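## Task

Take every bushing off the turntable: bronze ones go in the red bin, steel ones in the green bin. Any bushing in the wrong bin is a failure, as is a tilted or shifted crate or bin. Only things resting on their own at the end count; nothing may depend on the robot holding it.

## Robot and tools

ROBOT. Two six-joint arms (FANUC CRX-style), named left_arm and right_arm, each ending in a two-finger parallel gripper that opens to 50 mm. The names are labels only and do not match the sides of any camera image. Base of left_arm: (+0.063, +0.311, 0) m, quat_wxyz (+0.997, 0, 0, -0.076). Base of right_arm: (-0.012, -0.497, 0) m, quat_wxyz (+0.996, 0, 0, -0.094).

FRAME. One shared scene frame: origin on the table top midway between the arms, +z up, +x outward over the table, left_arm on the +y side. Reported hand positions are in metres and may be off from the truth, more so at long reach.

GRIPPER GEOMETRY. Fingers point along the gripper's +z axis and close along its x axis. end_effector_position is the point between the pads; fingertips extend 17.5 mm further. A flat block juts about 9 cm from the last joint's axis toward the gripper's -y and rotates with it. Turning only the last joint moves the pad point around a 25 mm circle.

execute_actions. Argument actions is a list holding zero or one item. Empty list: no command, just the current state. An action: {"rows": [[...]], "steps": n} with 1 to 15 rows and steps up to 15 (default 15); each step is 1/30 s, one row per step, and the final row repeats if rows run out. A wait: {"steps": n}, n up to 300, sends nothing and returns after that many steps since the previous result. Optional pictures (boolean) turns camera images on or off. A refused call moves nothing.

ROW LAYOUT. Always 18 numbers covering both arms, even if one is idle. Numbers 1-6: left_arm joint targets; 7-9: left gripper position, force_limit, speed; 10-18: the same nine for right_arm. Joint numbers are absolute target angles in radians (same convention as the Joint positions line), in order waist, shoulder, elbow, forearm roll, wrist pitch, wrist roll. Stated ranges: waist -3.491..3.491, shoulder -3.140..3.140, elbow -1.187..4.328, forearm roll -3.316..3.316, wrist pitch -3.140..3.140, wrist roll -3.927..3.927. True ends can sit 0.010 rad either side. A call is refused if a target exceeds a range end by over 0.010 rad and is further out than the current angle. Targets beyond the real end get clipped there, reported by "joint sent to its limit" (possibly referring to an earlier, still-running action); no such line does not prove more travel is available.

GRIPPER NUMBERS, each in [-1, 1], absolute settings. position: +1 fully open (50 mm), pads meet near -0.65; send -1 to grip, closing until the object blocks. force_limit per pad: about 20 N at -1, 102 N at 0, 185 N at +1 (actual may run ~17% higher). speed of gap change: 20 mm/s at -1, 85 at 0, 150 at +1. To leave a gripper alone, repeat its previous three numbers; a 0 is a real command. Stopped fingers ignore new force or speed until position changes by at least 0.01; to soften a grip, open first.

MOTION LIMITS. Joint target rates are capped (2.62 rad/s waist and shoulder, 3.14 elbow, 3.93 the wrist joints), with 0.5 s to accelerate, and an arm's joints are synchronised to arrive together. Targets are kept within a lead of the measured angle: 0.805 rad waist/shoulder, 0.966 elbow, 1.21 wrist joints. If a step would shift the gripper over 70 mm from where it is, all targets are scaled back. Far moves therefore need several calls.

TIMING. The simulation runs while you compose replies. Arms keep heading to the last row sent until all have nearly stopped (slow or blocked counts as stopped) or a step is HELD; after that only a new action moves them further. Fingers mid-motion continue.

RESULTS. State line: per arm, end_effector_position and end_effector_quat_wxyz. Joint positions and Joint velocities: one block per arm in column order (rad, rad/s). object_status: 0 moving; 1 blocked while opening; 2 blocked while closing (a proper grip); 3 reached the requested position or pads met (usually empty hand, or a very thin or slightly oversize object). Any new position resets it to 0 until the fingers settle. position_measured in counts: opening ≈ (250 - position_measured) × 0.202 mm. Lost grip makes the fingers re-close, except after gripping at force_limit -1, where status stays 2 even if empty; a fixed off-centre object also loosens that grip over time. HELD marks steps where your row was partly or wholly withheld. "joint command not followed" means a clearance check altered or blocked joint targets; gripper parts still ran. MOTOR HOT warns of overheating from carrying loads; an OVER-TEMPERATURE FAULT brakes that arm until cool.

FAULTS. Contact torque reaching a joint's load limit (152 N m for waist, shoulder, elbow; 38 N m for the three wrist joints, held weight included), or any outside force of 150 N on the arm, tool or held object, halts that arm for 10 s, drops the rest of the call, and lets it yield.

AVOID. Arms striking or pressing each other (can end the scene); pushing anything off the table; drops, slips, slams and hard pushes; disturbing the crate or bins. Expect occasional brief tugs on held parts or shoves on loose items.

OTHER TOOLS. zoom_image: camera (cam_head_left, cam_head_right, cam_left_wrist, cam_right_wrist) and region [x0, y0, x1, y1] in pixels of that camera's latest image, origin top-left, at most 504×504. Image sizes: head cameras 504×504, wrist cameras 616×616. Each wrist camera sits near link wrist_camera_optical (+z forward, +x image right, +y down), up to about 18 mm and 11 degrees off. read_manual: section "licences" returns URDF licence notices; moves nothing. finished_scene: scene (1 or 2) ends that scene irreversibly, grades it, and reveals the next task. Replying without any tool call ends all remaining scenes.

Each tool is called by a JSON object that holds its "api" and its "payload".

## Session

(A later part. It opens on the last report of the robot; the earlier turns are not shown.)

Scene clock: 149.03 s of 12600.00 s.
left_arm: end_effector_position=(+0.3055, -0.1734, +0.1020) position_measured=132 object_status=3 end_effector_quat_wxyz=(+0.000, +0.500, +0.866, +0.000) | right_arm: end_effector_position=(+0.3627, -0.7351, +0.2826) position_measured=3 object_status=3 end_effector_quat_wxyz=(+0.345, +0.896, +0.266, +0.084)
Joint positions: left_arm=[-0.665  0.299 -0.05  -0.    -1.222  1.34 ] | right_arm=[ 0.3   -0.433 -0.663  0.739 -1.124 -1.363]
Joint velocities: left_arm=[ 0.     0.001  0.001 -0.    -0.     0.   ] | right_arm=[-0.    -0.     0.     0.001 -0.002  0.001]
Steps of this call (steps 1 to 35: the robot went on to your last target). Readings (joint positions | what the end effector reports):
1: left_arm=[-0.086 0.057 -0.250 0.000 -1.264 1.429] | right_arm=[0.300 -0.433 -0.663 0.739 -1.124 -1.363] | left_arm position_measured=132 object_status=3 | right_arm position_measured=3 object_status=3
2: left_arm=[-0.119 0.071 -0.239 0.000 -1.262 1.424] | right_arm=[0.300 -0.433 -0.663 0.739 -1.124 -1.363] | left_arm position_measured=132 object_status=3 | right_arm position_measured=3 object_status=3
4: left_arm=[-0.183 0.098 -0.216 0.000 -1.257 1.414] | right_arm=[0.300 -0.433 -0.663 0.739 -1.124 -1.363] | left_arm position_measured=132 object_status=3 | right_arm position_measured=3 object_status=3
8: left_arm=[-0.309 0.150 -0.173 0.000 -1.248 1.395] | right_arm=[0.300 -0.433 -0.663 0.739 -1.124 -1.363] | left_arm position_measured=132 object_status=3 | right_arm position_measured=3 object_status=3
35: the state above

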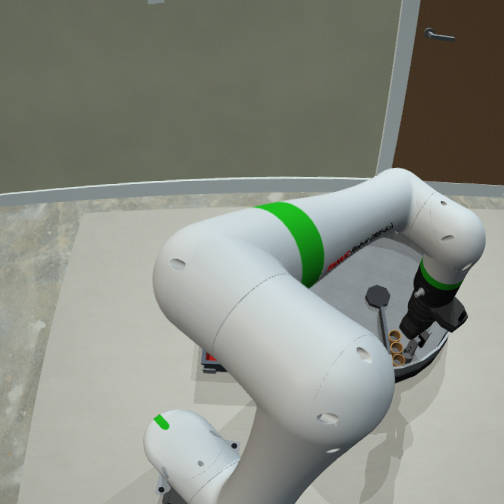

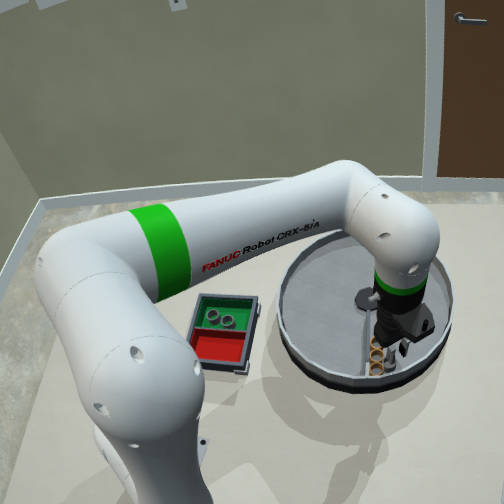

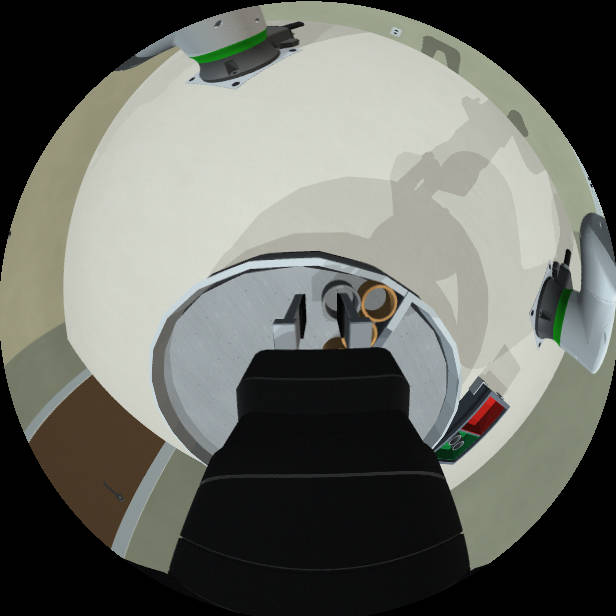

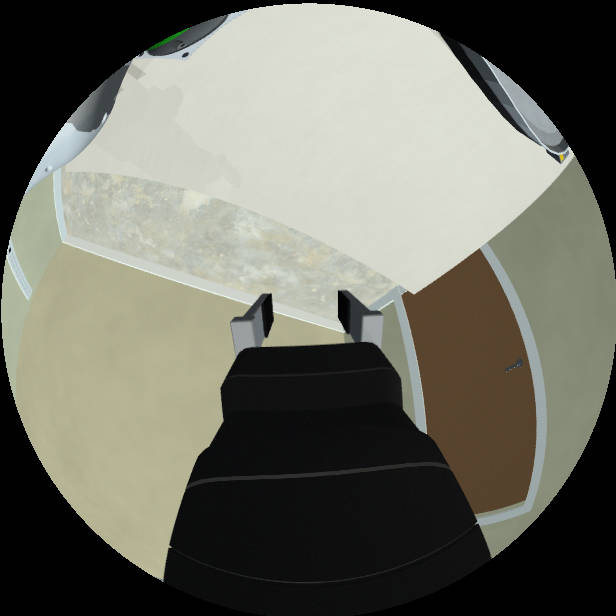

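{"api": "execute_actions", "payload": {"actions": [{"rows":[[-0.6665,0.3203,-0.0827,0,-1.1678,1.34,0.14,-0.5,0,0.3,-0.433,-0.663,0.739,-1.124,-1.363,1,0,0]],"steps":10}], "pictures": false}}

{"api": "execute_actions", "payload": {"actions": [{"rows":[[-0.6665,0.3203,-0.0827,0,-1.1678,1.34,-1,-0.5,0,0.3,-0.433,-0.663,0.739,-1.124,-1.363,1,0,0]]}], "pictures": false}}

{"api": "execute_actions", "payload": {"actions": [{"rows":[[-0.6665,0.266,0.02,0,-1.325,1.34,-1,-0.5,0,0.3,-0.433,-0.663,0.739,-1.124,-1.363,1,0,0]],"steps":10}], "pictures": false}}

{"api": "execute_actions", "payload": {"actions": [{"rows":[[0.235,-0.135,-0.409,0,-1.297,1.75,-1,-0.5,0,0.3,-0.433,-0.663,0.739,-1.124,-1.363,1,0,0]]}], "pictures": false}}

{"api": "execute_actions", "payload": {"actions": [{"steps":25}], "pictures": false}}

{"api": "execute_actions", "payload": {"actions": [{"rows":[[0.235,-0.028,-0.561,0,-1.038,1.75,-1,-0.5,0,0.3,-0.433,-0.663,0.739,-1.124,-1.363,1,0,0]]}], "pictures": false}}

{"api": "execute_actions", "payload": {"actions": [{"rows":[[0.235,-0.028,-0.561,0,-1.038,1.75,-0.15,-0.5,0,0.3,-0.433,-0.663,0.739,-1.124,-1.363,1,0,0]],"steps":8}], "pictures": false}}

{"api": "execute_actions", "payload": {"actions": [{"rows":[[0.235,-0.135,-0.409,0,-1.297,1.75,-0.15,-0.5,0,0.3,-0.433,-0.663,0.739,-1.124,-1.363,1,0,0]],"steps":12}], "pictures": false}}

{"api": "execute_actions", "payload": {"actions": [{"rows":[[-0.5644,0.3034,-0.0437,0,-1.2237,1.24,0.14,-0.5,0,0.3,-0.433,-0.663,0.739,-1.124,-1.363,1,0,0]]}], "pictures": false}}

{"api": "execute_actions", "payload": {"actions": [{"steps":30}]}}

{"api": "zoom_image", "payload": {"camera": "cam_left_wrist", "region": [280,260,400,350]}}

Scene clock: 162.20 s of 12600.00 s.
left_arm: end_effector_position=(+0.3045, -0.1737, +0.0775) position_measured=132 object_status=3 end_effector_quat_wxyz=(-0.000, +0.501, +0.865, -0.000) | right_arm: end_effector_position=(+0.3627, -0.7351, +0.2826) position_measured=3 object_status=3 end_effector_quat_wxyz=(+0.345, +0.896, +0.266, +0.084)
Joint positions: left_arm=[-0.667  0.32  -0.083  0.    -1.168  1.34 ] | right_arm=[ 0.3   -0.433 -0.663  0.739 -1.124 -1.363]
Joint velocities: left_arm=[ 0.002 -0.     0.     0.     0.001 -0.   ] | right_arm=[-0.    -0.    -0.     0.    -0.    -0.001]
Steps of this call (steps 1 to 15: the robot went on to your last target; steps 16 to 385: nothing new was sent; steps 386 to 395: all 10 steps of this action). Readings (joint positions | what the end effector reports):
386: left_arm=[-0.665 0.299 -0.050 0.000 -1.222 1.340] | right_arm=[0.300 -0.433 -0.663 0.739 -1.124 -1.363] | left_arm position_measured=132 object_status=3 | right_arm position_measured=3 object_status=3
387: left_arm=[-0.665 0.301 -0.053 0.000 -1.216 1.340] | right_arm=[0.300 -0.433 -0.663 0.739 -1.124 -1.363] | left_arm position_measured=132 object_status=3 | right_arm position_measured=3 object_status=3
389: left_arm=[-0.666 0.314 -0.073 0.000 -1.183 1.340] | right_arm=[0.300 -0.433 -0.663 0.739 -1.124 -1.363] | left_arm position_measured=132 object_status=3 | right_arm position_measured=3 object_status=3
393: left_arm=[-0.667 0.320 -0.083 0.000 -1.168 1.340] | right_arm=[0.300 -0.433 -0.663 0.739 -1.124 -1.363] | left_arm position_measured=132 object_status=3 | right_arm position_measured=3 object_status=3
395: the state above

Scene clock: 162.70 s of 12600.00 s.
left_arm: end_effector_position=(+0.3045, -0.1737, +0.0775) position_measured=210 object_status=2 end_effector_quat_wxyz=(+0.000, +0.501, +0.865, -0.000) | right_arm: end_effector_position=(+0.3627, -0.7351, +0.2826) position_measured=3 object_status=3 end_effector_quat_wxyz=(+0.345, +0.896, +0.266, +0.084)
Joint positions: left_arm=[-0.667  0.32  -0.083  0.    -1.168  1.34 ] | right_arm=[ 0.3   -0.433 -0.663  0.739 -1.124 -1.363]
Joint velocities: left_arm=[ 0.    -0.001 -0.001 -0.    -0.     0.   ] | right_arm=[-0.001  0.    -0.    -0.001  0.001 -0.   ]
Steps of this call (steps 1 to 15: all 15 steps of this action). Readings (joint positions | what the end effector reports):
1: left_arm=[-0.667 0.320 -0.083 0.000 -1.168 1.340] | right_arm=[0.300 -0.433 -0.663 0.739 -1.124 -1.363] | left_arm position_measured=141 object_status=0 | right_arm position_measured=3 object_status=3
2: left_arm=[-0.667 0.320 -0.083 0.000 -1.168 1.340] | right_arm=[0.300 -0.433 -0.663 0.739 -1.124 -1.363] | left_arm position_measured=155 object_status=0 | right_arm position_measured=3 object_status=3
4: left_arm=[-0.667 0.320 -0.083 0.000 -1.168 1.340] | right_arm=[0.300 -0.433 -0.663 0.739 -1.124 -1.363] | left_arm position_measured=183 object_status=0 | right_arm position_measured=3 object_status=3
8: left_arm=[-0.667 0.320 -0.083 0.000 -1.168 1.340] | right_arm=[0.300 -0.433 -0.663 0.739 -1.124 -1.363] | left_arm position_measured=210 object_status=0 | right_arm position_measured=3 object_status=3
15: the state above

Scene clock: 163.03 s of 12600.00 s.
left_arm: end_effector_position=(+0.3046, -0.1738, +0.1478) position_measured=210 object_status=2 end_effector_quat_wxyz=(-0.000, +0.501, +0.865, -0.000) | right_arm: end_effector_position=(+0.3627, -0.7351, +0.2826) position_measured=3 object_status=3 end_effector_quat_wxyz=(+0.345, +0.896, +0.266, +0.084)
Joint positions: left_arm=[-0.667  0.266  0.02   0.    -1.325  1.34 ] | right_arm=[ 0.3   -0.433 -0.663  0.739 -1.124 -1.363]
Joint velocities: left_arm=[ 0.001  0.004  0.001  0.    -0.012 -0.002] | right_arm=[-0.001 -0.     0.     0.     0.     0.   ]
Steps of this call (steps 1 to 10: all 10 steps of this action). Readings (joint positions | what the end effector reports):
1: left_arm=[-0.667 0.320 -0.082 -0.000 -1.168 1.340] | right_arm=[0.300 -0.433 -0.663 0.739 -1.124 -1.363] | left_arm position_measured=210 object_status=2 | right_arm position_measured=3 object_status=3
2: left_arm=[-0.667 0.318 -0.079 -0.000 -1.174 1.340] | right_arm=[0.300 -0.433 -0.663 0.739 -1.124 -1.363] | left_arm position_measured=210 object_status=2 | right_arm position_measured=3 object_status=3
4: left_arm=[-0.667 0.305 -0.054 -0.000 -1.212 1.340] | right_arm=[0.300 -0.433 -0.663 0.739 -1.124 -1.363] | left_arm position_measured=210 object_status=2 | right_arm position_measured=3 object_status=3
8: left_arm=[-0.667 0.269 0.015 0.000 -1.316 1.340] | right_arm=[0.300 -0.433 -0.663 0.739 -1.124 -1.363] | left_arm position_measured=210 object_status=2 | right_arm position_measured=3 object_status=3
10: the state above

Scene clock: 163.53 s of 12600.00 s.
left_arm: end_effector_position=(+0.4020, -0.0318, +0.1548) position_measured=210 object_status=2 end_effector_quat_wxyz=(-0.000, +0.262, +0.965, +0.000) | right_arm: end_effector_position=(+0.3627, -0.7351, +0.2826) position_measured=3 object_status=3 end_effector_quat_wxyz=(+0.345, +0.896, +0.266, +0.084)
Joint positions: left_arm=[-0.311  0.104 -0.154 -0.    -1.313  1.505] | right_arm=[ 0.3   -0.433 -0.663  0.739 -1.124 -1.363]
Joint velocities: left_arm=[ 0.939 -0.413 -0.439 -0.     0.028  0.42 ] | right_arm=[ 0.001 -0.    -0.     0.001 -0.     0.001]
Steps of this call (steps 1 to 15: all 15 steps of this action). Readings (joint positions | what the end effector reports):
1: left_arm=[-0.666 0.266 0.020 0.000 -1.325 1.340] | right_arm=[0.300 -0.433 -0.663 0.739 -1.124 -1.363] | left_arm position_measured=210 object_status=2 | right_arm position_measured=3 object_status=3
2: left_arm=[-0.663 0.264 0.017 0.000 -1.325 1.341] | right_arm=[0.300 -0.433 -0.663 0.739 -1.124 -1.363] | left_arm position_measured=210 object_status=2 | right_arm position_measured=3 object_status=3
4: left_arm=[-0.638 0.252 0.003 0.000 -1.323 1.355] | right_arm=[0.300 -0.433 -0.663 0.739 -1.124 -1.363] | left_arm position_measured=210 object_status=2 | right_arm position_measured=3 object_status=3
8: left_arm=[-0.528 0.199 -0.053 -0.000 -1.319 1.408] | right_arm=[0.300 -0.433 -0.663 0.739 -1.124 -1.363] | left_arm position_measured=210 object_status=2 | right_arm position_measured=3 object_status=3
15: the state above

Scene clock: 164.37 s of 12600.00 s.
left_arm: end_effector_position=(+0.4376, +0.1866, +0.1469) position_measured=210 object_status=2 end_effector_quat_wxyz=(-0.000, -0.130, +0.991, +0.000) | right_arm: end_effector_position=(+0.3627, -0.7351, +0.2826) position_measured=3 object_status=3 end_effector_quat_wxyz=(+0.345, +0.896, +0.266, +0.084)
Joint positions: left_arm=[ 0.235 -0.135 -0.409 -0.    -1.297  1.75 ] | right_arm=[ 0.3   -0.433 -0.663  0.739 -1.124 -1.363]
Joint velocities: left_arm=[ 0.001 -0.002 -0.     0.     0.    -0.001] | right_arm=[-0.     0.    -0.    -0.    -0.001  0.   ]
Steps of this call (steps 1 to 25: the robot went on to your last target). Readings (joint positions | what the end effector reports):
1: left_arm=[-0.279 0.090 -0.169 -0.000 -1.312 1.519] | right_arm=[0.300 -0.433 -0.663 0.739 -1.124 -1.363] | left_arm position_measured=210 object_status=2 | right_arm position_measured=3 object_status=3
2: left_arm=[-0.247 0.076 -0.184 -0.000 -1.311 1.534] | right_arm=[0.300 -0.433 -0.663 0.739 -1.124 -1.363] | left_arm position_measured=210 object_status=2 | right_arm position_measured=3 object_status=3
4: left_arm=[-0.182 0.048 -0.215 -0.000 -1.309 1.563] | right_arm=[0.300 -0.433 -0.663 0.739 -1.124 -1.363] | left_arm position_measured=210 object_status=2 | right_arm position_measured=3 object_status=3
8: left_arm=[-0.048 -0.011 -0.277 -0.000 -1.305 1.623] | right_arm=[0.300 -0.433 -0.663 0.739 -1.124 -1.363] | left_arm position_measured=210 object_status=2 | right_arm position_measured=3 object_status=3
25: the state above

Scene clock: 164.87 s of 12600.00 s.
left_arm: end_effector_position=(+0.4378, +0.1867, +0.0485) position_measured=210 object_status=2 end_effector_quat_wxyz=(+0.000, -0.130, +0.991, +0.000) | right_arm: end_effector_position=(+0.3627, -0.7351, +0.2826) position_measured=3 object_status=3 end_effector_quat_wxyz=(+0.345, +0.896, +0.266, +0.084)
Joint positions: left_arm=[ 0.235 -0.028 -0.561 -0.    -1.038  1.75 ] | right_arm=[ 0.3   -0.433 -0.663  0.739 -1.124 -1.363]
Joint velocities: left_arm=[ 0.     0.002 -0.001 -0.     0.     0.001] | right_arm=[ 0.001  0.    -0.    -0.001 -0.     0.   ]
Steps of this call (steps 1 to 15: all 15 steps of this action). Readings (joint positions | what the end effector reports):
1: left_arm=[0.235 -0.135 -0.409 -0.000 -1.296 1.750] | right_arm=[0.300 -0.433 -0.663 0.739 -1.124 -1.363] | left_arm position_measured=210 object_status=2 | right_arm position_measured=3 object_status=3
2: left_arm=[0.235 -0.133 -0.413 -0.000 -1.290 1.750] | right_arm=[0.300 -0.433 -0.663 0.739 -1.124 -1.363] | left_arm position_measured=210 object_status=2 | right_arm position_measured=3 object_status=3
4: left_arm=[0.235 -0.117 -0.435 -0.000 -1.253 1.750] | right_arm=[0.300 -0.433 -0.663 0.739 -1.124 -1.363] | left_arm position_measured=210 object_status=2 | right_arm position_measured=3 object_status=3
8: left_arm=[0.235 -0.054 -0.523 -0.000 -1.103 1.750] | right_arm=[0.300 -0.433 -0.663 0.739 -1.124 -1.363] | left_arm position_measured=210 object_status=2 | right_arm position_measured=3 object_status=3
15: the state above

Scene clock: 165.13 s of 12600.00 s.
left_arm: end_effector_position=(+0.4377, +0.1866, +0.0483) position_measured=175 object_status=0 end_effector_quat_wxyz=(-0.000, -0.130, +0.991, +0.000) | right_arm: end_effector_position=(+0.3627, -0.7351, +0.2826) position_measured=3 object_status=3 end_effector_quat_wxyz=(+0.345, +0.896, +0.266, +0.084)
Joint positions: left_arm=[ 0.235 -0.028 -0.561 -0.    -1.038  1.75 ] | right_arm=[ 0.3   -0.433 -0.663  0.739 -1.124 -1.363]
Joint velocities: left_arm=[-0.     0.001 -0.001 -0.     0.    -0.   ] | right_arm=[-0.    -0.001 -0.    -0.001 -0.    -0.001]
Steps of this call (steps 1 to 8: all 8 steps of this action). Readings (joint positions | what the end effector reports):
1: left_arm=[0.235 -0.028 -0.561 -0.000 -1.038 1.750] | right_arm=[0.300 -0.433 -0.663 0.739 -1.124 -1.363] | left_arm position_measured=202 object_status=0 | right_arm position_measured=3 object_status=3
2: left_arm=[0.235 -0.028 -0.561 -0.000 -1.038 1.750] | right_arm=[0.300 -0.433 -0.663 0.739 -1.124 -1.363] | left_arm position_measured=188 object_status=0 | right_arm position_measured=3 object_status=3
4: left_arm=[0.235 -0.028 -0.561 -0.000 -1.038 1.750] | right_arm=[0.300 -0.433 -0.663 0.739 -1.124 -1.363] | left_arm position_measured=175 object_status=0 | right_arm position_measured=3 object_status=3
8: the state above

Scene clock: 165.53 s of 12600.00 s.
left_arm: end_effector_position=(+0.4377, +0.1866, +0.1467) position_measured=175 object_status=3 end_effector_quat_wxyz=(+0.000, -0.130, +0.991, +0.000) | right_arm: end_effector_position=(+0.3627, -0.7351, +0.2826) position_measured=3 object_status=3 end_effector_quat_wxyz=(+0.345, +0.896, +0.266, +0.084)
Joint positions: left_arm=[ 0.235 -0.135 -0.409 -0.    -1.296  1.75 ] | right_arm=[ 0.3   -0.433 -0.663  0.739 -1.124 -1.363]
Joint velocities: left_arm=[-0.001 -0.008  0.012  0.    -0.032  0.   ] | right_arm=[ 0.    -0.    -0.    -0.    -0.002 -0.001]
Steps of this call (steps 1 to 12: all 12 steps of this action). Readings (joint positions | what the end effector reports):
1: left_arm=[0.235 -0.028 -0.561 -0.000 -1.038 1.750] | right_arm=[0.300 -0.433 -0.663 0.739 -1.124 -1.363] | left_arm position_measured=175 object_status=0 | right_arm position_measured=3 object_status=3
2: left_arm=[0.235 -0.030 -0.558 -0.000 -1.044 1.750] | right_arm=[0.300 -0.433 -0.663 0.739 -1.124 -1.363] | left_arm position_measured=175 object_status=0 | right_arm position_measured=3 object_status=3
4: left_arm=[0.235 -0.046 -0.535 -0.000 -1.082 1.750] | right_arm=[0.300 -0.433 -0.663 0.739 -1.124 -1.363] | left_arm position_measured=175 object_status=3 | right_arm position_measured=3 object_status=3
8: left_arm=[0.235 -0.109 -0.447 -0.000 -1.232 1.750] | right_arm=[0.300 -0.433 -0.663 0.739 -1.124 -1.363] | left_arm position_measured=175 object_status=3 | right_arm position_measured=3 object_status=3
12: the state above

Scene clock: 166.03 s of 12600.00 s.
left_arm: end_effector_position=(+0.4373, +0.0349, +0.1349) position_measured=132 object_status=3 end_effector_quat_wxyz=(+0.001, +0.178, +0.984, -0.000) | right_arm: end_effector_position=(+0.3627, -0.7351, +0.2826) position_measured=3 object_status=3 end_effector_quat_wxyz=(+0.345, +0.896, +0.266, +0.084)
Joint positions: left_arm=[-0.143  0.073 -0.236 -0.    -1.26   1.509] | right_arm=[ 0.3   -0.433 -0.663  0.739 -1.124 -1.363]
Joint velocities: left_arm=[-0.951  0.519  0.434  0.001  0.081 -0.603] | right_arm=[ 0.    -0.     0.    -0.     0.001 -0.   ]
Steps of this call (steps 1 to 15: all 15 steps of this action). Readings (joint positions | what the end effector reports):
1: left_arm=[0.235 -0.135 -0.409 -0.000 -1.297 1.750] | right_arm=[0.300 -0.433 -0.663 0.739 -1.124 -1.363] | left_arm position_measured=167 object_status=0 | right_arm position_measured=3 object_status=3
2: left_arm=[0.231 -0.132 -0.407 -0.000 -1.296 1.748] | right_arm=[0.300 -0.433 -0.663 0.739 -1.124 -1.363] | left_arm position_measured=153 object_status=0 | right_arm position_measured=3 object_status=3
4: left_arm=[0.206 -0.118 -0.396 -0.000 -1.292 1.732] | right_arm=[0.300 -0.433 -0.663 0.739 -1.124 -1.363] | left_arm position_measured=132 object_status=0 | right_arm position_measured=3 object_status=3
8: left_arm=[0.089 -0.053 -0.342 -0.000 -1.280 1.657] | right_arm=[0.300 -0.433 -0.663 0.739 -1.124 -1.363] | left_arm position_measured=132 object_status=0 | right_arm position_measured=3 object_status=3
15: the state above

Scene clock: 167.03 s of 12600.00 s.
left_arm: end_effector_position=(+0.3530, -0.1459, +0.1020) position_measured=132 object_status=3 end_effector_quat_wxyz=(-0.000, +0.500, +0.866, +0.000) | right_arm: end_effector_position=(+0.3627, -0.7351, +0.2826) position_measured=3 object_status=3 end_effector_quat_wxyz=(+0.345, +0.896, +0.266, +0.084)
Joint positions: left_arm=[-0.564  0.303 -0.044 -0.    -1.224  1.24 ] | right_arm=[ 0.3   -0.433 -0.663  0.739 -1.124 -1.363]
Joint velocities: left_arm=[ 0.001  0.001 -0.     0.     0.    -0.001] | right_arm=[ 0.001 -0.    -0.     0.    -0.002 -0.001]
Steps of this call (steps 1 to 30: the robot went on to your last target). Readings (joint positions | what the end effector reports):
1: left_arm=[-0.175 0.091 -0.222 -0.000 -1.257 1.489] | right_arm=[0.300 -0.433 -0.663 0.739 -1.124 -1.363] | left_arm position_measured=132 object_status=3 | right_arm position_measured=3 object_status=3
2: left_arm=[-0.206 0.108 -0.207 -0.000 -1.254 1.468] | right_arm=[0.300 -0.433 -0.663 0.739 -1.124 -1.363] | left_arm position_measured=132 object_status=3 | right_arm position_measured=3 object_status=3
4: left_arm=[-0.269 0.142 -0.179 -0.000 -1.249 1.429] | right_arm=[0.300 -0.433 -0.663 0.739 -1.124 -1.363] | left_arm position_measured=132 object_status=3 | right_arm position_measured=3 object_status=3
8: left_arm=[-0.391 0.209 -0.123 -0.000 -1.239 1.351] | right_arm=[0.300 -0.433 -0.663 0.739 -1.124 -1.363] | left_arm position_measured=132 object_status=3 | right_arm position_measured=3 object_status=3
30: the state above
All arms were judged still, so your last target was given up. Only a new action makes them travel on or press farther. Fingers that are still opening or closing keep moving.

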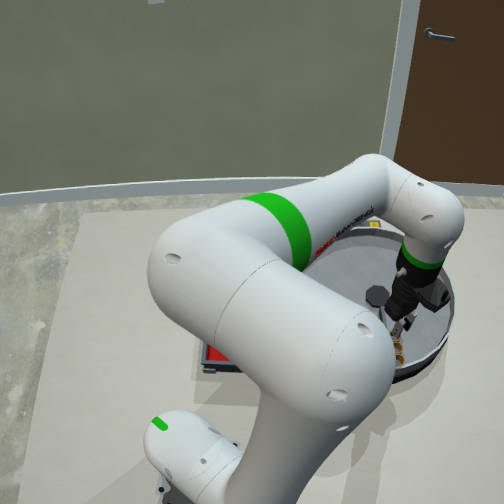

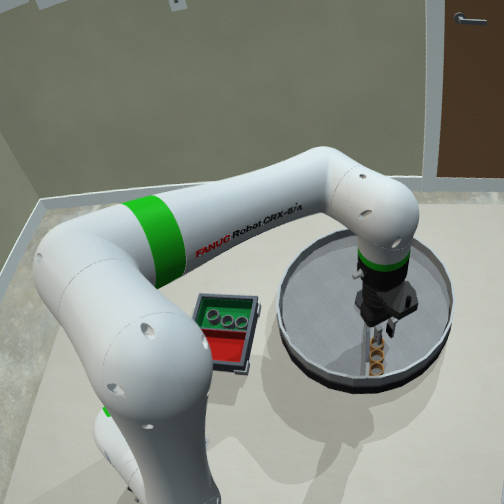

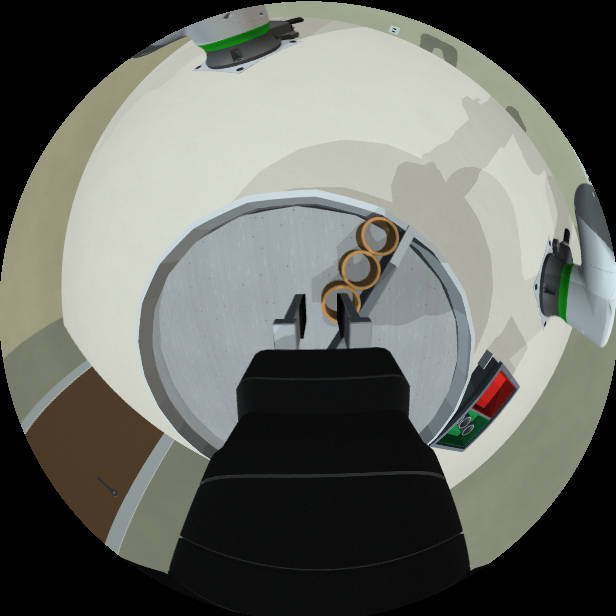

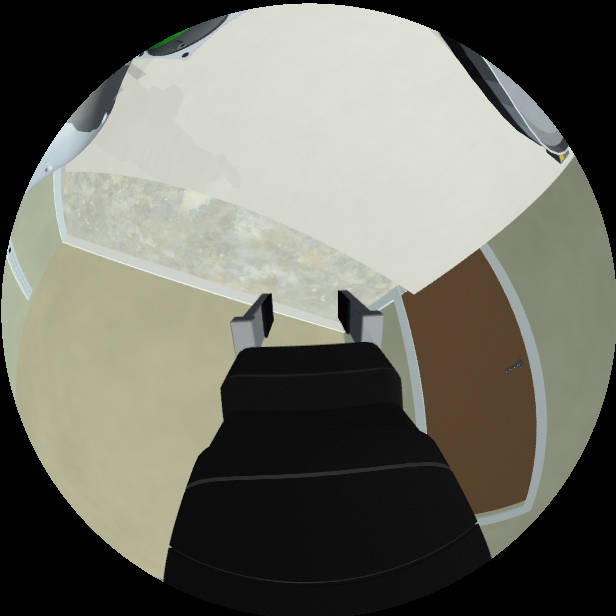

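Region (280, 260, 400, 350) of cam_left_wrist's 616x616 image, scaled by 4.200, with more detail than that image has; it fills the top 378 rows of this view, and the rest is white.

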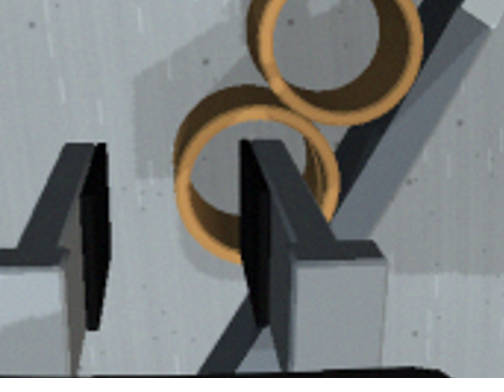

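{"api": "execute_actions", "payload": {"actions": [{"rows":[[-0.5655,0.3249,-0.0767,0,-1.1692,1.24,0.14,-0.5,0,0.3,-0.433,-0.663,0.739,-1.124,-1.363,1,0,0]],"steps":10}], "pictures": false}}

{"api": "execute_actions", "payload": {"actions": [{"rows":[[-0.5655,0.3249,-0.0767,0,-1.1692,1.24,-1,-0.5,0,0.3,-0.433,-0.663,0.739,-1.124,-1.363,1,0,0]]}], "pictures": false}}

{"api": "execute_actions", "payload": {"actions": [{"rows":[[-0.5655,0.27,0.026,0,-1.327,1.24,-1,-0.5,0,0.3,-0.433,-0.663,0.739,-1.124,-1.363,1,0,0]],"steps":10}], "pictures": false}}

{"api": "execute_actions", "payload": {"actions": [{"rows":[[0.5,-0.353,-0.575,0,-1.349,1.15,-1,-0.5,0,0.3,-0.433,-0.663,0.739,-1.124,-1.363,1,0,0]]}], "pictures": false}}

{"api": "execute_actions", "payload": {"actions": [{"steps":28}], "pictures": false}}

{"api": "execute_actions", "payload": {"actions": [{"rows":[[0.5,-0.245,-0.7465,0,-1.069,1.15,-1,-0.5,0,0.3,-0.433,-0.663,0.739,-1.124,-1.363,1,0,0]]}], "pictures": false}}

{"api": "execute_actions", "payload": {"actions": [{"rows":[[0.5,-0.245,-0.7465,0,-1.069,1.15,-0.15,-0.5,0,0.3,-0.433,-0.663,0.739,-1.124,-1.363,1,0,0]],"steps":8}], "pictures": false}}

{"api": "execute_actions", "payload": {"actions": [{"rows":[[0.5,-0.353,-0.575,0,-1.349,1.15,-0.15,-0.5,0,0.3,-0.433,-0.663,0.739,-1.124,-1.363,1,0,0]],"steps":12}], "pictures": false}}

{"api": "execute_actions", "payload": {"actions": [{"rows":[[-0.6066,0.2625,-0.0963,0,-1.212,1.282,0.14,-0.5,0,0.3,-0.433,-0.663,0.739,-1.124,-1.363,1,0,0]]}], "pictures": false}}

{"api": "execute_actions", "payload": {"actions": [{"steps":35}]}}

{"api": "zoom_image", "payload": {"camera": "cam_left_wrist", "region": [280,260,400,350]}}

Scene clock: 191.70 s of 12600.00 s.
left_arm: end_effector_position=(+0.3523, -0.1461, +0.0774) position_measured=132 object_status=3 end_effector_quat_wxyz=(-0.000, +0.501, +0.866, -0.000) | right_arm: end_effector_position=(+0.3627, -0.7351, +0.2826) position_measured=3 object_status=3 end_effector_quat_wxyz=(+0.345, +0.896, +0.266, +0.084)
Joint positions: left_arm=[-0.566  0.325 -0.077  0.    -1.169  1.24 ] | right_arm=[ 0.3   -0.433 -0.663  0.739 -1.124 -1.363]
Joint velocities: left_arm=[-0.001  0.001 -0.    -0.    -0.    -0.001] | right_arm=[-0.001  0.    -0.     0.    -0.     0.001]
Steps of this call (steps 1 to 730: nothing new was sent; steps 731 to 740: all 10 steps of this action). Readings (joint positions | what the end effector reports):
731: left_arm=[-0.564 0.304 -0.044 0.000 -1.223 1.240] | right_arm=[0.300 -0.433 -0.663 0.739 -1.124 -1.363] | left_arm position_measured=132 object_status=3 | right_arm position_measured=3 object_status=3
732: left_arm=[-0.565 0.306 -0.047 0.000 -1.217 1.240] | right_arm=[0.300 -0.433 -0.663 0.739 -1.124 -1.363] | left_arm position_measured=132 object_status=3 | right_arm position_measured=3 object_status=3
734: left_arm=[-0.565 0.319 -0.067 0.000 -1.185 1.240] | right_arm=[0.300 -0.433 -0.663 0.739 -1.124 -1.363] | left_arm position_measured=132 object_status=3 | right_arm position_measured=3 object_status=3
738: left_arm=[-0.566 0.325 -0.077 0.000 -1.169 1.240] | right_arm=[0.300 -0.433 -0.663 0.739 -1.124 -1.363] | left_arm position_measured=132 object_status=3 | right_arm position_measured=3 object_status=3
740: the state above

Scene clock: 192.20 s of 12600.00 s.
left_arm: end_effector_position=(+0.3523, -0.1461, +0.0775) position_measured=210 object_status=2 end_effector_quat_wxyz=(+0.000, +0.501, +0.866, -0.000) | right_arm: end_effector_position=(+0.3627, -0.7351, +0.2826) position_measured=3 object_status=3 end_effector_quat_wxyz=(+0.345, +0.896, +0.266, +0.084)
Joint positions: left_arm=[-0.566  0.325 -0.077  0.    -1.169  1.24 ] | right_arm=[ 0.3   -0.433 -0.663  0.739 -1.124 -1.363]
Joint velocities: left_arm=[ 0.    -0.    -0.     0.     0.    -0.001] | right_arm=[ 0.    -0.     0.    -0.     0.002 -0.   ]
Steps of this call (steps 1 to 15: all 15 steps of this action). Readings (joint positions | what the end effector reports):
1: left_arm=[-0.566 0.325 -0.077 0.000 -1.169 1.240] | right_arm=[0.300 -0.433 -0.663 0.739 -1.124 -1.363] | left_arm position_measured=141 object_status=0 | right_arm position_measured=3 object_status=3
2: left_arm=[-0.566 0.325 -0.077 0.000 -1.169 1.240] | right_arm=[0.300 -0.433 -0.663 0.739 -1.124 -1.363] | left_arm position_measured=155 object_status=0 | right_arm position_measured=3 object_status=3
4: left_arm=[-0.566 0.325 -0.077 0.000 -1.169 1.240] | right_arm=[0.300 -0.433 -0.663 0.739 -1.124 -1.363] | left_arm position_measured=183 object_status=0 | right_arm position_measured=3 object_status=3
8: left_arm=[-0.566 0.325 -0.077 0.000 -1.169 1.240] | right_arm=[0.300 -0.433 -0.663 0.739 -1.124 -1.363] | left_arm position_measured=210 object_status=0 | right_arm position_measured=3 object_status=3
15: the state above

Scene clock: 192.53 s of 12600.00 s.
left_arm: end_effector_position=(+0.3522, -0.1461, +0.1482) position_measured=210 object_status=2 end_effector_quat_wxyz=(-0.000, +0.501, +0.866, -0.000) | right_arm: end_effector_position=(+0.3627, -0.7351, +0.2826) position_measured=3 object_status=3 end_effector_quat_wxyz=(+0.345, +0.896, +0.266, +0.084)
Joint positions: left_arm=[-0.566  0.27   0.026  0.    -1.327  1.24 ] | right_arm=[ 0.3   -0.433 -0.663  0.739 -1.124 -1.363]
Joint velocities: left_arm=[-0.     0.005 -0.001 -0.001 -0.013  0.   ] | right_arm=[-0.001 -0.    -0.     0.     0.001  0.   ]
Steps of this call (steps 1 to 10: all 10 steps of this action). Readings (joint positions | what the end effector reports):
1: left_arm=[-0.566 0.325 -0.076 -0.000 -1.169 1.240] | right_arm=[0.300 -0.433 -0.663 0.739 -1.124 -1.363] | left_arm position_measured=210 object_status=2 | right_arm position_measured=3 object_status=3
2: left_arm=[-0.566 0.323 -0.073 -0.000 -1.175 1.240] | right_arm=[0.300 -0.433 -0.663 0.739 -1.124 -1.363] | left_arm position_measured=210 object_status=2 | right_arm position_measured=3 object_status=3
4: left_arm=[-0.566 0.310 -0.048 -0.000 -1.213 1.240] | right_arm=[0.300 -0.433 -0.663 0.739 -1.124 -1.363] | left_arm position_measured=210 object_status=2 | right_arm position_measured=3 object_status=3
8: left_arm=[-0.566 0.273 0.021 0.000 -1.318 1.240] | right_arm=[0.300 -0.433 -0.663 0.739 -1.124 -1.363] | left_arm position_measured=210 object_status=2 | right_arm position_measured=3 object_status=3
10: the state above

Scene clock: 193.03 s of 12600.00 s.
left_arm: end_effector_position=(+0.4049, +0.0189, +0.1660) position_measured=210 object_status=2 end_effector_quat_wxyz=(-0.000, +0.354, +0.935, -0.000) | right_arm: end_effector_position=(+0.3627, -0.7351, +0.2826) position_measured=3 object_status=3 end_effector_quat_wxyz=(+0.345, +0.896, +0.266, +0.084)
Joint positions: left_arm=[-0.206  0.034 -0.203  0.    -1.335  1.206] | right_arm=[ 0.3   -0.433 -0.663  0.739 -1.124 -1.363]
Joint velocities: left_arm=[ 0.979 -0.534 -0.515 -0.    -0.018 -0.077] | right_arm=[ 0.001 -0.     0.     0.    -0.    -0.001]
Steps of this call (steps 1 to 15: all 15 steps of this action). Readings (joint positions | what the end effector reports):
1: left_arm=[-0.565 0.270 0.026 0.000 -1.327 1.240] | right_arm=[0.300 -0.433 -0.663 0.739 -1.124 -1.363] | left_arm position_measured=210 object_status=2 | right_arm position_measured=3 object_status=3
2: left_arm=[-0.562 0.267 0.022 0.000 -1.327 1.240] | right_arm=[0.300 -0.433 -0.663 0.739 -1.124 -1.363] | left_arm position_measured=210 object_status=2 | right_arm position_measured=3 object_status=3
4: left_arm=[-0.537 0.247 0.003 0.000 -1.328 1.237] | right_arm=[0.300 -0.433 -0.663 0.739 -1.124 -1.363] | left_arm position_measured=210 object_status=2 | right_arm position_measured=3 object_status=3
8: left_arm=[-0.427 0.167 -0.075 0.000 -1.331 1.225] | right_arm=[0.300 -0.433 -0.663 0.739 -1.124 -1.363] | left_arm position_measured=210 object_status=2 | right_arm position_measured=3 object_status=3
15: the state above

Scene clock: 193.97 s of 12600.00 s.
left_arm: end_effector_position=(+0.3665, +0.2582, +0.1470) position_measured=210 object_status=2 end_effector_quat_wxyz=(-0.000, +0.037, +0.999, -0.000) | right_arm: end_effector_position=(+0.3627, -0.7351, +0.2826) position_measured=3 object_status=3 end_effector_quat_wxyz=(+0.345, +0.896, +0.266, +0.084)
Joint positions: left_arm=[ 0.5   -0.353 -0.575 -0.    -1.349  1.15 ] | right_arm=[ 0.3   -0.433 -0.663  0.739 -1.124 -1.363]
Joint velocities: left_arm=[-0.001 -0.002 -0.001 -0.     0.     0.   ] | right_arm=[-0.002  0.    -0.    -0.    -0.001  0.001]
Steps of this call (steps 1 to 28: the robot went on to your last target). Readings (joint positions | what the end effector reports):
1: left_arm=[-0.173 0.016 -0.220 0.000 -1.336 1.203] | right_arm=[0.300 -0.433 -0.663 0.739 -1.124 -1.363] | left_arm position_measured=210 object_status=2 | right_arm position_measured=3 object_status=3
2: left_arm=[-0.139 -0.003 -0.238 0.000 -1.337 1.201] | right_arm=[0.300 -0.433 -0.663 0.739 -1.124 -1.363] | left_arm position_measured=210 object_status=2 | right_arm position_measured=3 object_status=3
4: left_arm=[-0.070 -0.040 -0.274 0.000 -1.338 1.195] | right_arm=[0.300 -0.433 -0.663 0.739 -1.124 -1.363] | left_arm position_measured=210 object_status=2 | right_arm position_measured=3 object_status=3
8: left_arm=[0.072 -0.119 -0.349 0.000 -1.341 1.184] | right_arm=[0.300 -0.433 -0.663 0.739 -1.124 -1.363] | left_arm position_measured=210 object_status=2 | right_arm position_measured=3 object_status=3
28: the state above

Scene clock: 194.47 s of 12600.00 s.
left_arm: end_effector_position=(+0.3666, +0.2583, +0.0482) position_measured=210 object_status=2 end_effector_quat_wxyz=(+0.000, +0.037, +0.999, +0.000) | right_arm: end_effector_position=(+0.3627, -0.7351, +0.2826) position_measured=3 object_status=3 end_effector_quat_wxyz=(+0.345, +0.896, +0.266, +0.084)
Joint positions: left_arm=[ 0.5   -0.245 -0.746 -0.    -1.069  1.15 ] | right_arm=[ 0.3   -0.433 -0.663  0.739 -1.124 -1.363]
Joint velocities: left_arm=[-0.001  0.001 -0.001 -0.     0.002 -0.   ] | right_arm=[-0.    -0.    -0.     0.001  0.001  0.   ]
Steps of this call (steps 1 to 15: all 15 steps of this action). Readings (joint positions | what the end effector reports):
1: left_arm=[0.500 -0.353 -0.575 -0.000 -1.349 1.150] | right_arm=[0.300 -0.433 -0.663 0.739 -1.124 -1.363] | left_arm position_measured=210 object_status=2 | right_arm position_measured=3 object_status=3
2: left_arm=[0.500 -0.351 -0.579 -0.000 -1.343 1.150] | right_arm=[0.300 -0.433 -0.663 0.739 -1.124 -1.363] | left_arm position_measured=210 object_status=2 | right_arm position_measured=3 object_status=3
4: left_arm=[0.500 -0.336 -0.602 -0.000 -1.305 1.150] | right_arm=[0.300 -0.433 -0.663 0.739 -1.124 -1.363] | left_arm position_measured=210 object_status=2 | right_arm position_measured=3 object_status=3
8: left_arm=[0.500 -0.275 -0.698 -0.000 -1.149 1.150] | right_arm=[0.300 -0.433 -0.663 0.739 -1.124 -1.363] | left_arm position_measured=210 object_status=2 | right_arm position_measured=3 object_status=3
15: the state above

Scene clock: 194.73 s of 12600.00 s.
left_arm: end_effector_position=(+0.3665, +0.2582, +0.0480) position_measured=175 object_status=0 end_effector_quat_wxyz=(+0.000, +0.037, +0.999, +0.000) | right_arm: end_effector_position=(+0.3627, -0.7351, +0.2826) position_measured=3 object_status=3 end_effector_quat_wxyz=(+0.345, +0.896, +0.266, +0.084)
Joint positions: left_arm=[ 0.5   -0.245 -0.746 -0.    -1.069  1.15 ] | right_arm=[ 0.3   -0.433 -0.663  0.739 -1.124 -1.363]
Joint velocities: left_arm=[-0.002 -0.001 -0.     0.    -0.001 -0.   ] | right_arm=[ 0.001 -0.     0.     0.001 -0.    -0.   ]
Steps of this call (steps 1 to 8: all 8 steps of this action). Readings (joint positions | what the end effector reports):
1: left_arm=[0.500 -0.245 -0.746 -0.000 -1.069 1.150] | right_arm=[0.300 -0.433 -0.663 0.739 -1.124 -1.363] | left_arm position_measured=202 object_status=0 | right_arm position_measured=3 object_status=3
2: left_arm=[0.500 -0.245 -0.746 -0.000 -1.069 1.150] | right_arm=[0.300 -0.433 -0.663 0.739 -1.124 -1.363] | left_arm position_measured=188 object_status=0 | right_arm position_measured=3 object_status=3
4: left_arm=[0.500 -0.245 -0.746 -0.000 -1.069 1.150] | right_arm=[0.300 -0.433 -0.663 0.739 -1.124 -1.363] | left_arm position_measured=175 object_status=0 | right_arm position_measured=3 object_status=3
8: the state above

Scene clock: 195.13 s of 12600.00 s.
left_arm: end_effector_position=(+0.3666, +0.2582, +0.1466) position_measured=175 object_status=3 end_effector_quat_wxyz=(+0.000, +0.037, +0.999, -0.000) | right_arm: end_effector_position=(+0.3627, -0.7351, +0.2826) position_measured=3 object_status=3 end_effector_quat_wxyz=(+0.345, +0.896, +0.266, +0.084)
Joint positions: left_arm=[ 0.5   -0.353 -0.576  0.    -1.347  1.15 ] | right_arm=[ 0.3   -0.433 -0.663  0.739 -1.124 -1.363]
Joint velocities: left_arm=[-0.    -0.032  0.051 -0.    -0.083 -0.   ] | right_arm=[-0.002 -0.     0.    -0.001 -0.    -0.   ]
Steps of this call (steps 1 to 12: all 12 steps of this action). Readings (joint positions | what the end effector reports):
1: left_arm=[0.500 -0.245 -0.746 -0.000 -1.069 1.150] | right_arm=[0.300 -0.433 -0.663 0.739 -1.124 -1.363] | left_arm position_measured=175 object_status=0 | right_arm position_measured=3 object_status=3
2: left_arm=[0.500 -0.247 -0.743 -0.000 -1.075 1.150] | right_arm=[0.300 -0.433 -0.663 0.739 -1.124 -1.363] | left_arm position_measured=175 object_status=0 | right_arm position_measured=3 object_status=3
4: left_arm=[0.500 -0.262 -0.720 -0.000 -1.113 1.150] | right_arm=[0.300 -0.433 -0.663 0.739 -1.124 -1.363] | left_arm position_measured=175 object_status=3 | right_arm position_measured=3 object_status=3
8: left_arm=[0.500 -0.322 -0.624 0.000 -1.269 1.150] | right_arm=[0.300 -0.433 -0.663 0.739 -1.124 -1.363] | left_arm position_measured=175 object_status=3 | right_arm position_measured=3 object_status=3
12: the state above

Scene clock: 195.63 s of 12600.00 s.
left_arm: end_effector_position=(+0.4204, +0.1353, +0.1461) position_measured=132 object_status=3 end_effector_quat_wxyz=(+0.001, +0.212, +0.977, +0.000) | right_arm: end_effector_position=(+0.3627, -0.7351, +0.2826) position_measured=3 object_status=3 end_effector_quat_wxyz=(+0.345, +0.896, +0.266, +0.084)
Joint positions: left_arm=[ 0.092 -0.091 -0.372  0.    -1.288  1.206] | right_arm=[ 0.3   -0.433 -0.663  0.739 -1.124 -1.363]
Joint velocities: left_arm=[-1.055  0.534  0.415 -0.001  0.114  0.116] | right_arm=[ 0.001 -0.    -0.    -0.001  0.     0.   ]
Steps of this call (steps 1 to 15: all 15 steps of this action). Readings (joint positions | what the end effector reports):
1: left_arm=[0.500 -0.353 -0.575 0.000 -1.348 1.150] | right_arm=[0.300 -0.433 -0.663 0.739 -1.124 -1.363] | left_arm position_measured=167 object_status=0 | right_arm position_measured=3 object_status=3
2: left_arm=[0.496 -0.350 -0.573 0.000 -1.348 1.150] | right_arm=[0.300 -0.433 -0.663 0.739 -1.124 -1.363] | left_arm position_measured=153 object_status=0 | right_arm position_measured=3 object_status=3
4: left_arm=[0.471 -0.330 -0.558 0.000 -1.341 1.154] | right_arm=[0.300 -0.433 -0.663 0.739 -1.124 -1.363] | left_arm position_measured=132 object_status=0 | right_arm position_measured=3 object_status=3
8: left_arm=[0.351 -0.241 -0.489 0.000 -1.320 1.174] | right_arm=[0.300 -0.433 -0.663 0.739 -1.124 -1.363] | left_arm position_measured=132 object_status=0 | right_arm position_measured=3 object_status=3
15: the state above

Scene clock: 196.80 s of 12600.00 s.
left_arm: end_effector_position=(+0.3210, -0.1463, +0.1020) position_measured=132 object_status=3 end_effector_quat_wxyz=(+0.000, +0.500, +0.866, +0.000) | right_arm: end_effector_position=(+0.3627, -0.7351, +0.2826) position_measured=3 object_status=3 end_effector_quat_wxyz=(+0.345, +0.896, +0.266, +0.084)
Joint positions: left_arm=[-0.607  0.262 -0.096 -0.    -1.212  1.282] | right_arm=[ 0.3   -0.433 -0.663  0.739 -1.124 -1.363]
Joint velocities: left_arm=[-0.002 -0.001  0.    -0.     0.     0.001] | right_arm=[-0.     0.    -0.     0.    -0.001  0.001]
Steps of this call (steps 1 to 35: the robot went on to your last target). Readings (joint positions | what the end effector reports):
1: left_arm=[0.056 -0.074 -0.358 0.000 -1.284 1.210] | right_arm=[0.300 -0.433 -0.663 0.739 -1.124 -1.363] | left_arm position_measured=132 object_status=3 | right_arm position_measured=3 object_status=3
2: left_arm=[0.021 -0.056 -0.344 0.000 -1.280 1.213] | right_arm=[0.300 -0.433 -0.663 0.739 -1.124 -1.363] | left_arm position_measured=132 object_status=3 | right_arm position_measured=3 object_status=3
4: left_arm=[-0.048 -0.021 -0.317 0.000 -1.273 1.221] | right_arm=[0.300 -0.433 -0.663 0.739 -1.124 -1.363] | left_arm position_measured=132 object_status=3 | right_arm position_measured=3 object_status=3
8: left_arm=[-0.182 0.047 -0.264 0.000 -1.258 1.236] | right_arm=[0.300 -0.433 -0.663 0.739 -1.124 -1.363] | left_arm position_measured=132 object_status=3 | right_arm position_measured=3 object_status=3
35: the state above

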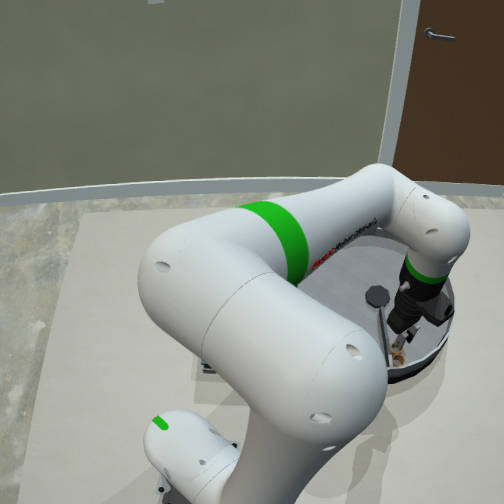

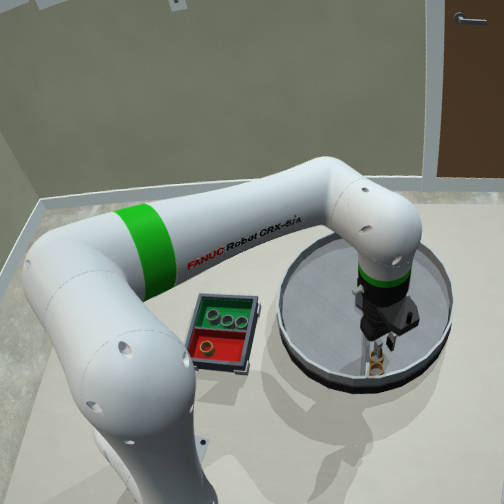

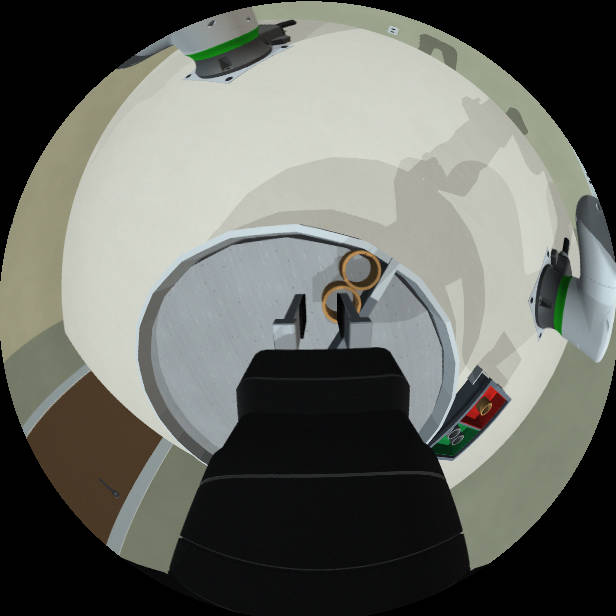

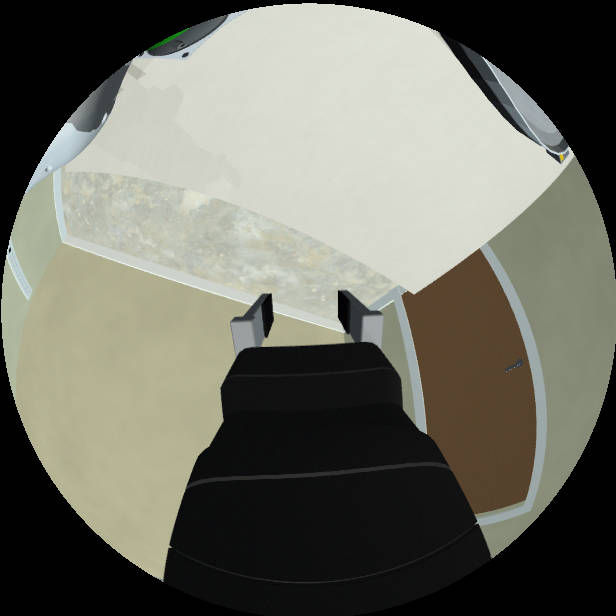

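Region (280, 260, 400, 350) of cam_left_wrist's 616x616 image, scaled by 4.200, with more detail than that image has; it fills the top 378 rows of this view, and the rest is white.

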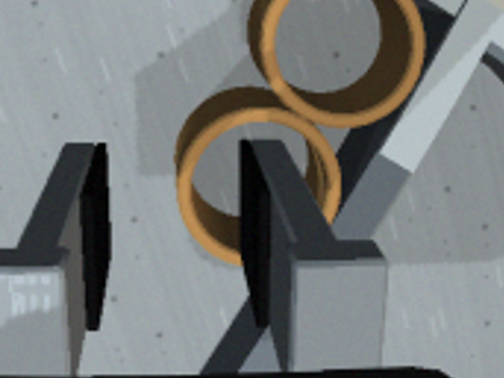

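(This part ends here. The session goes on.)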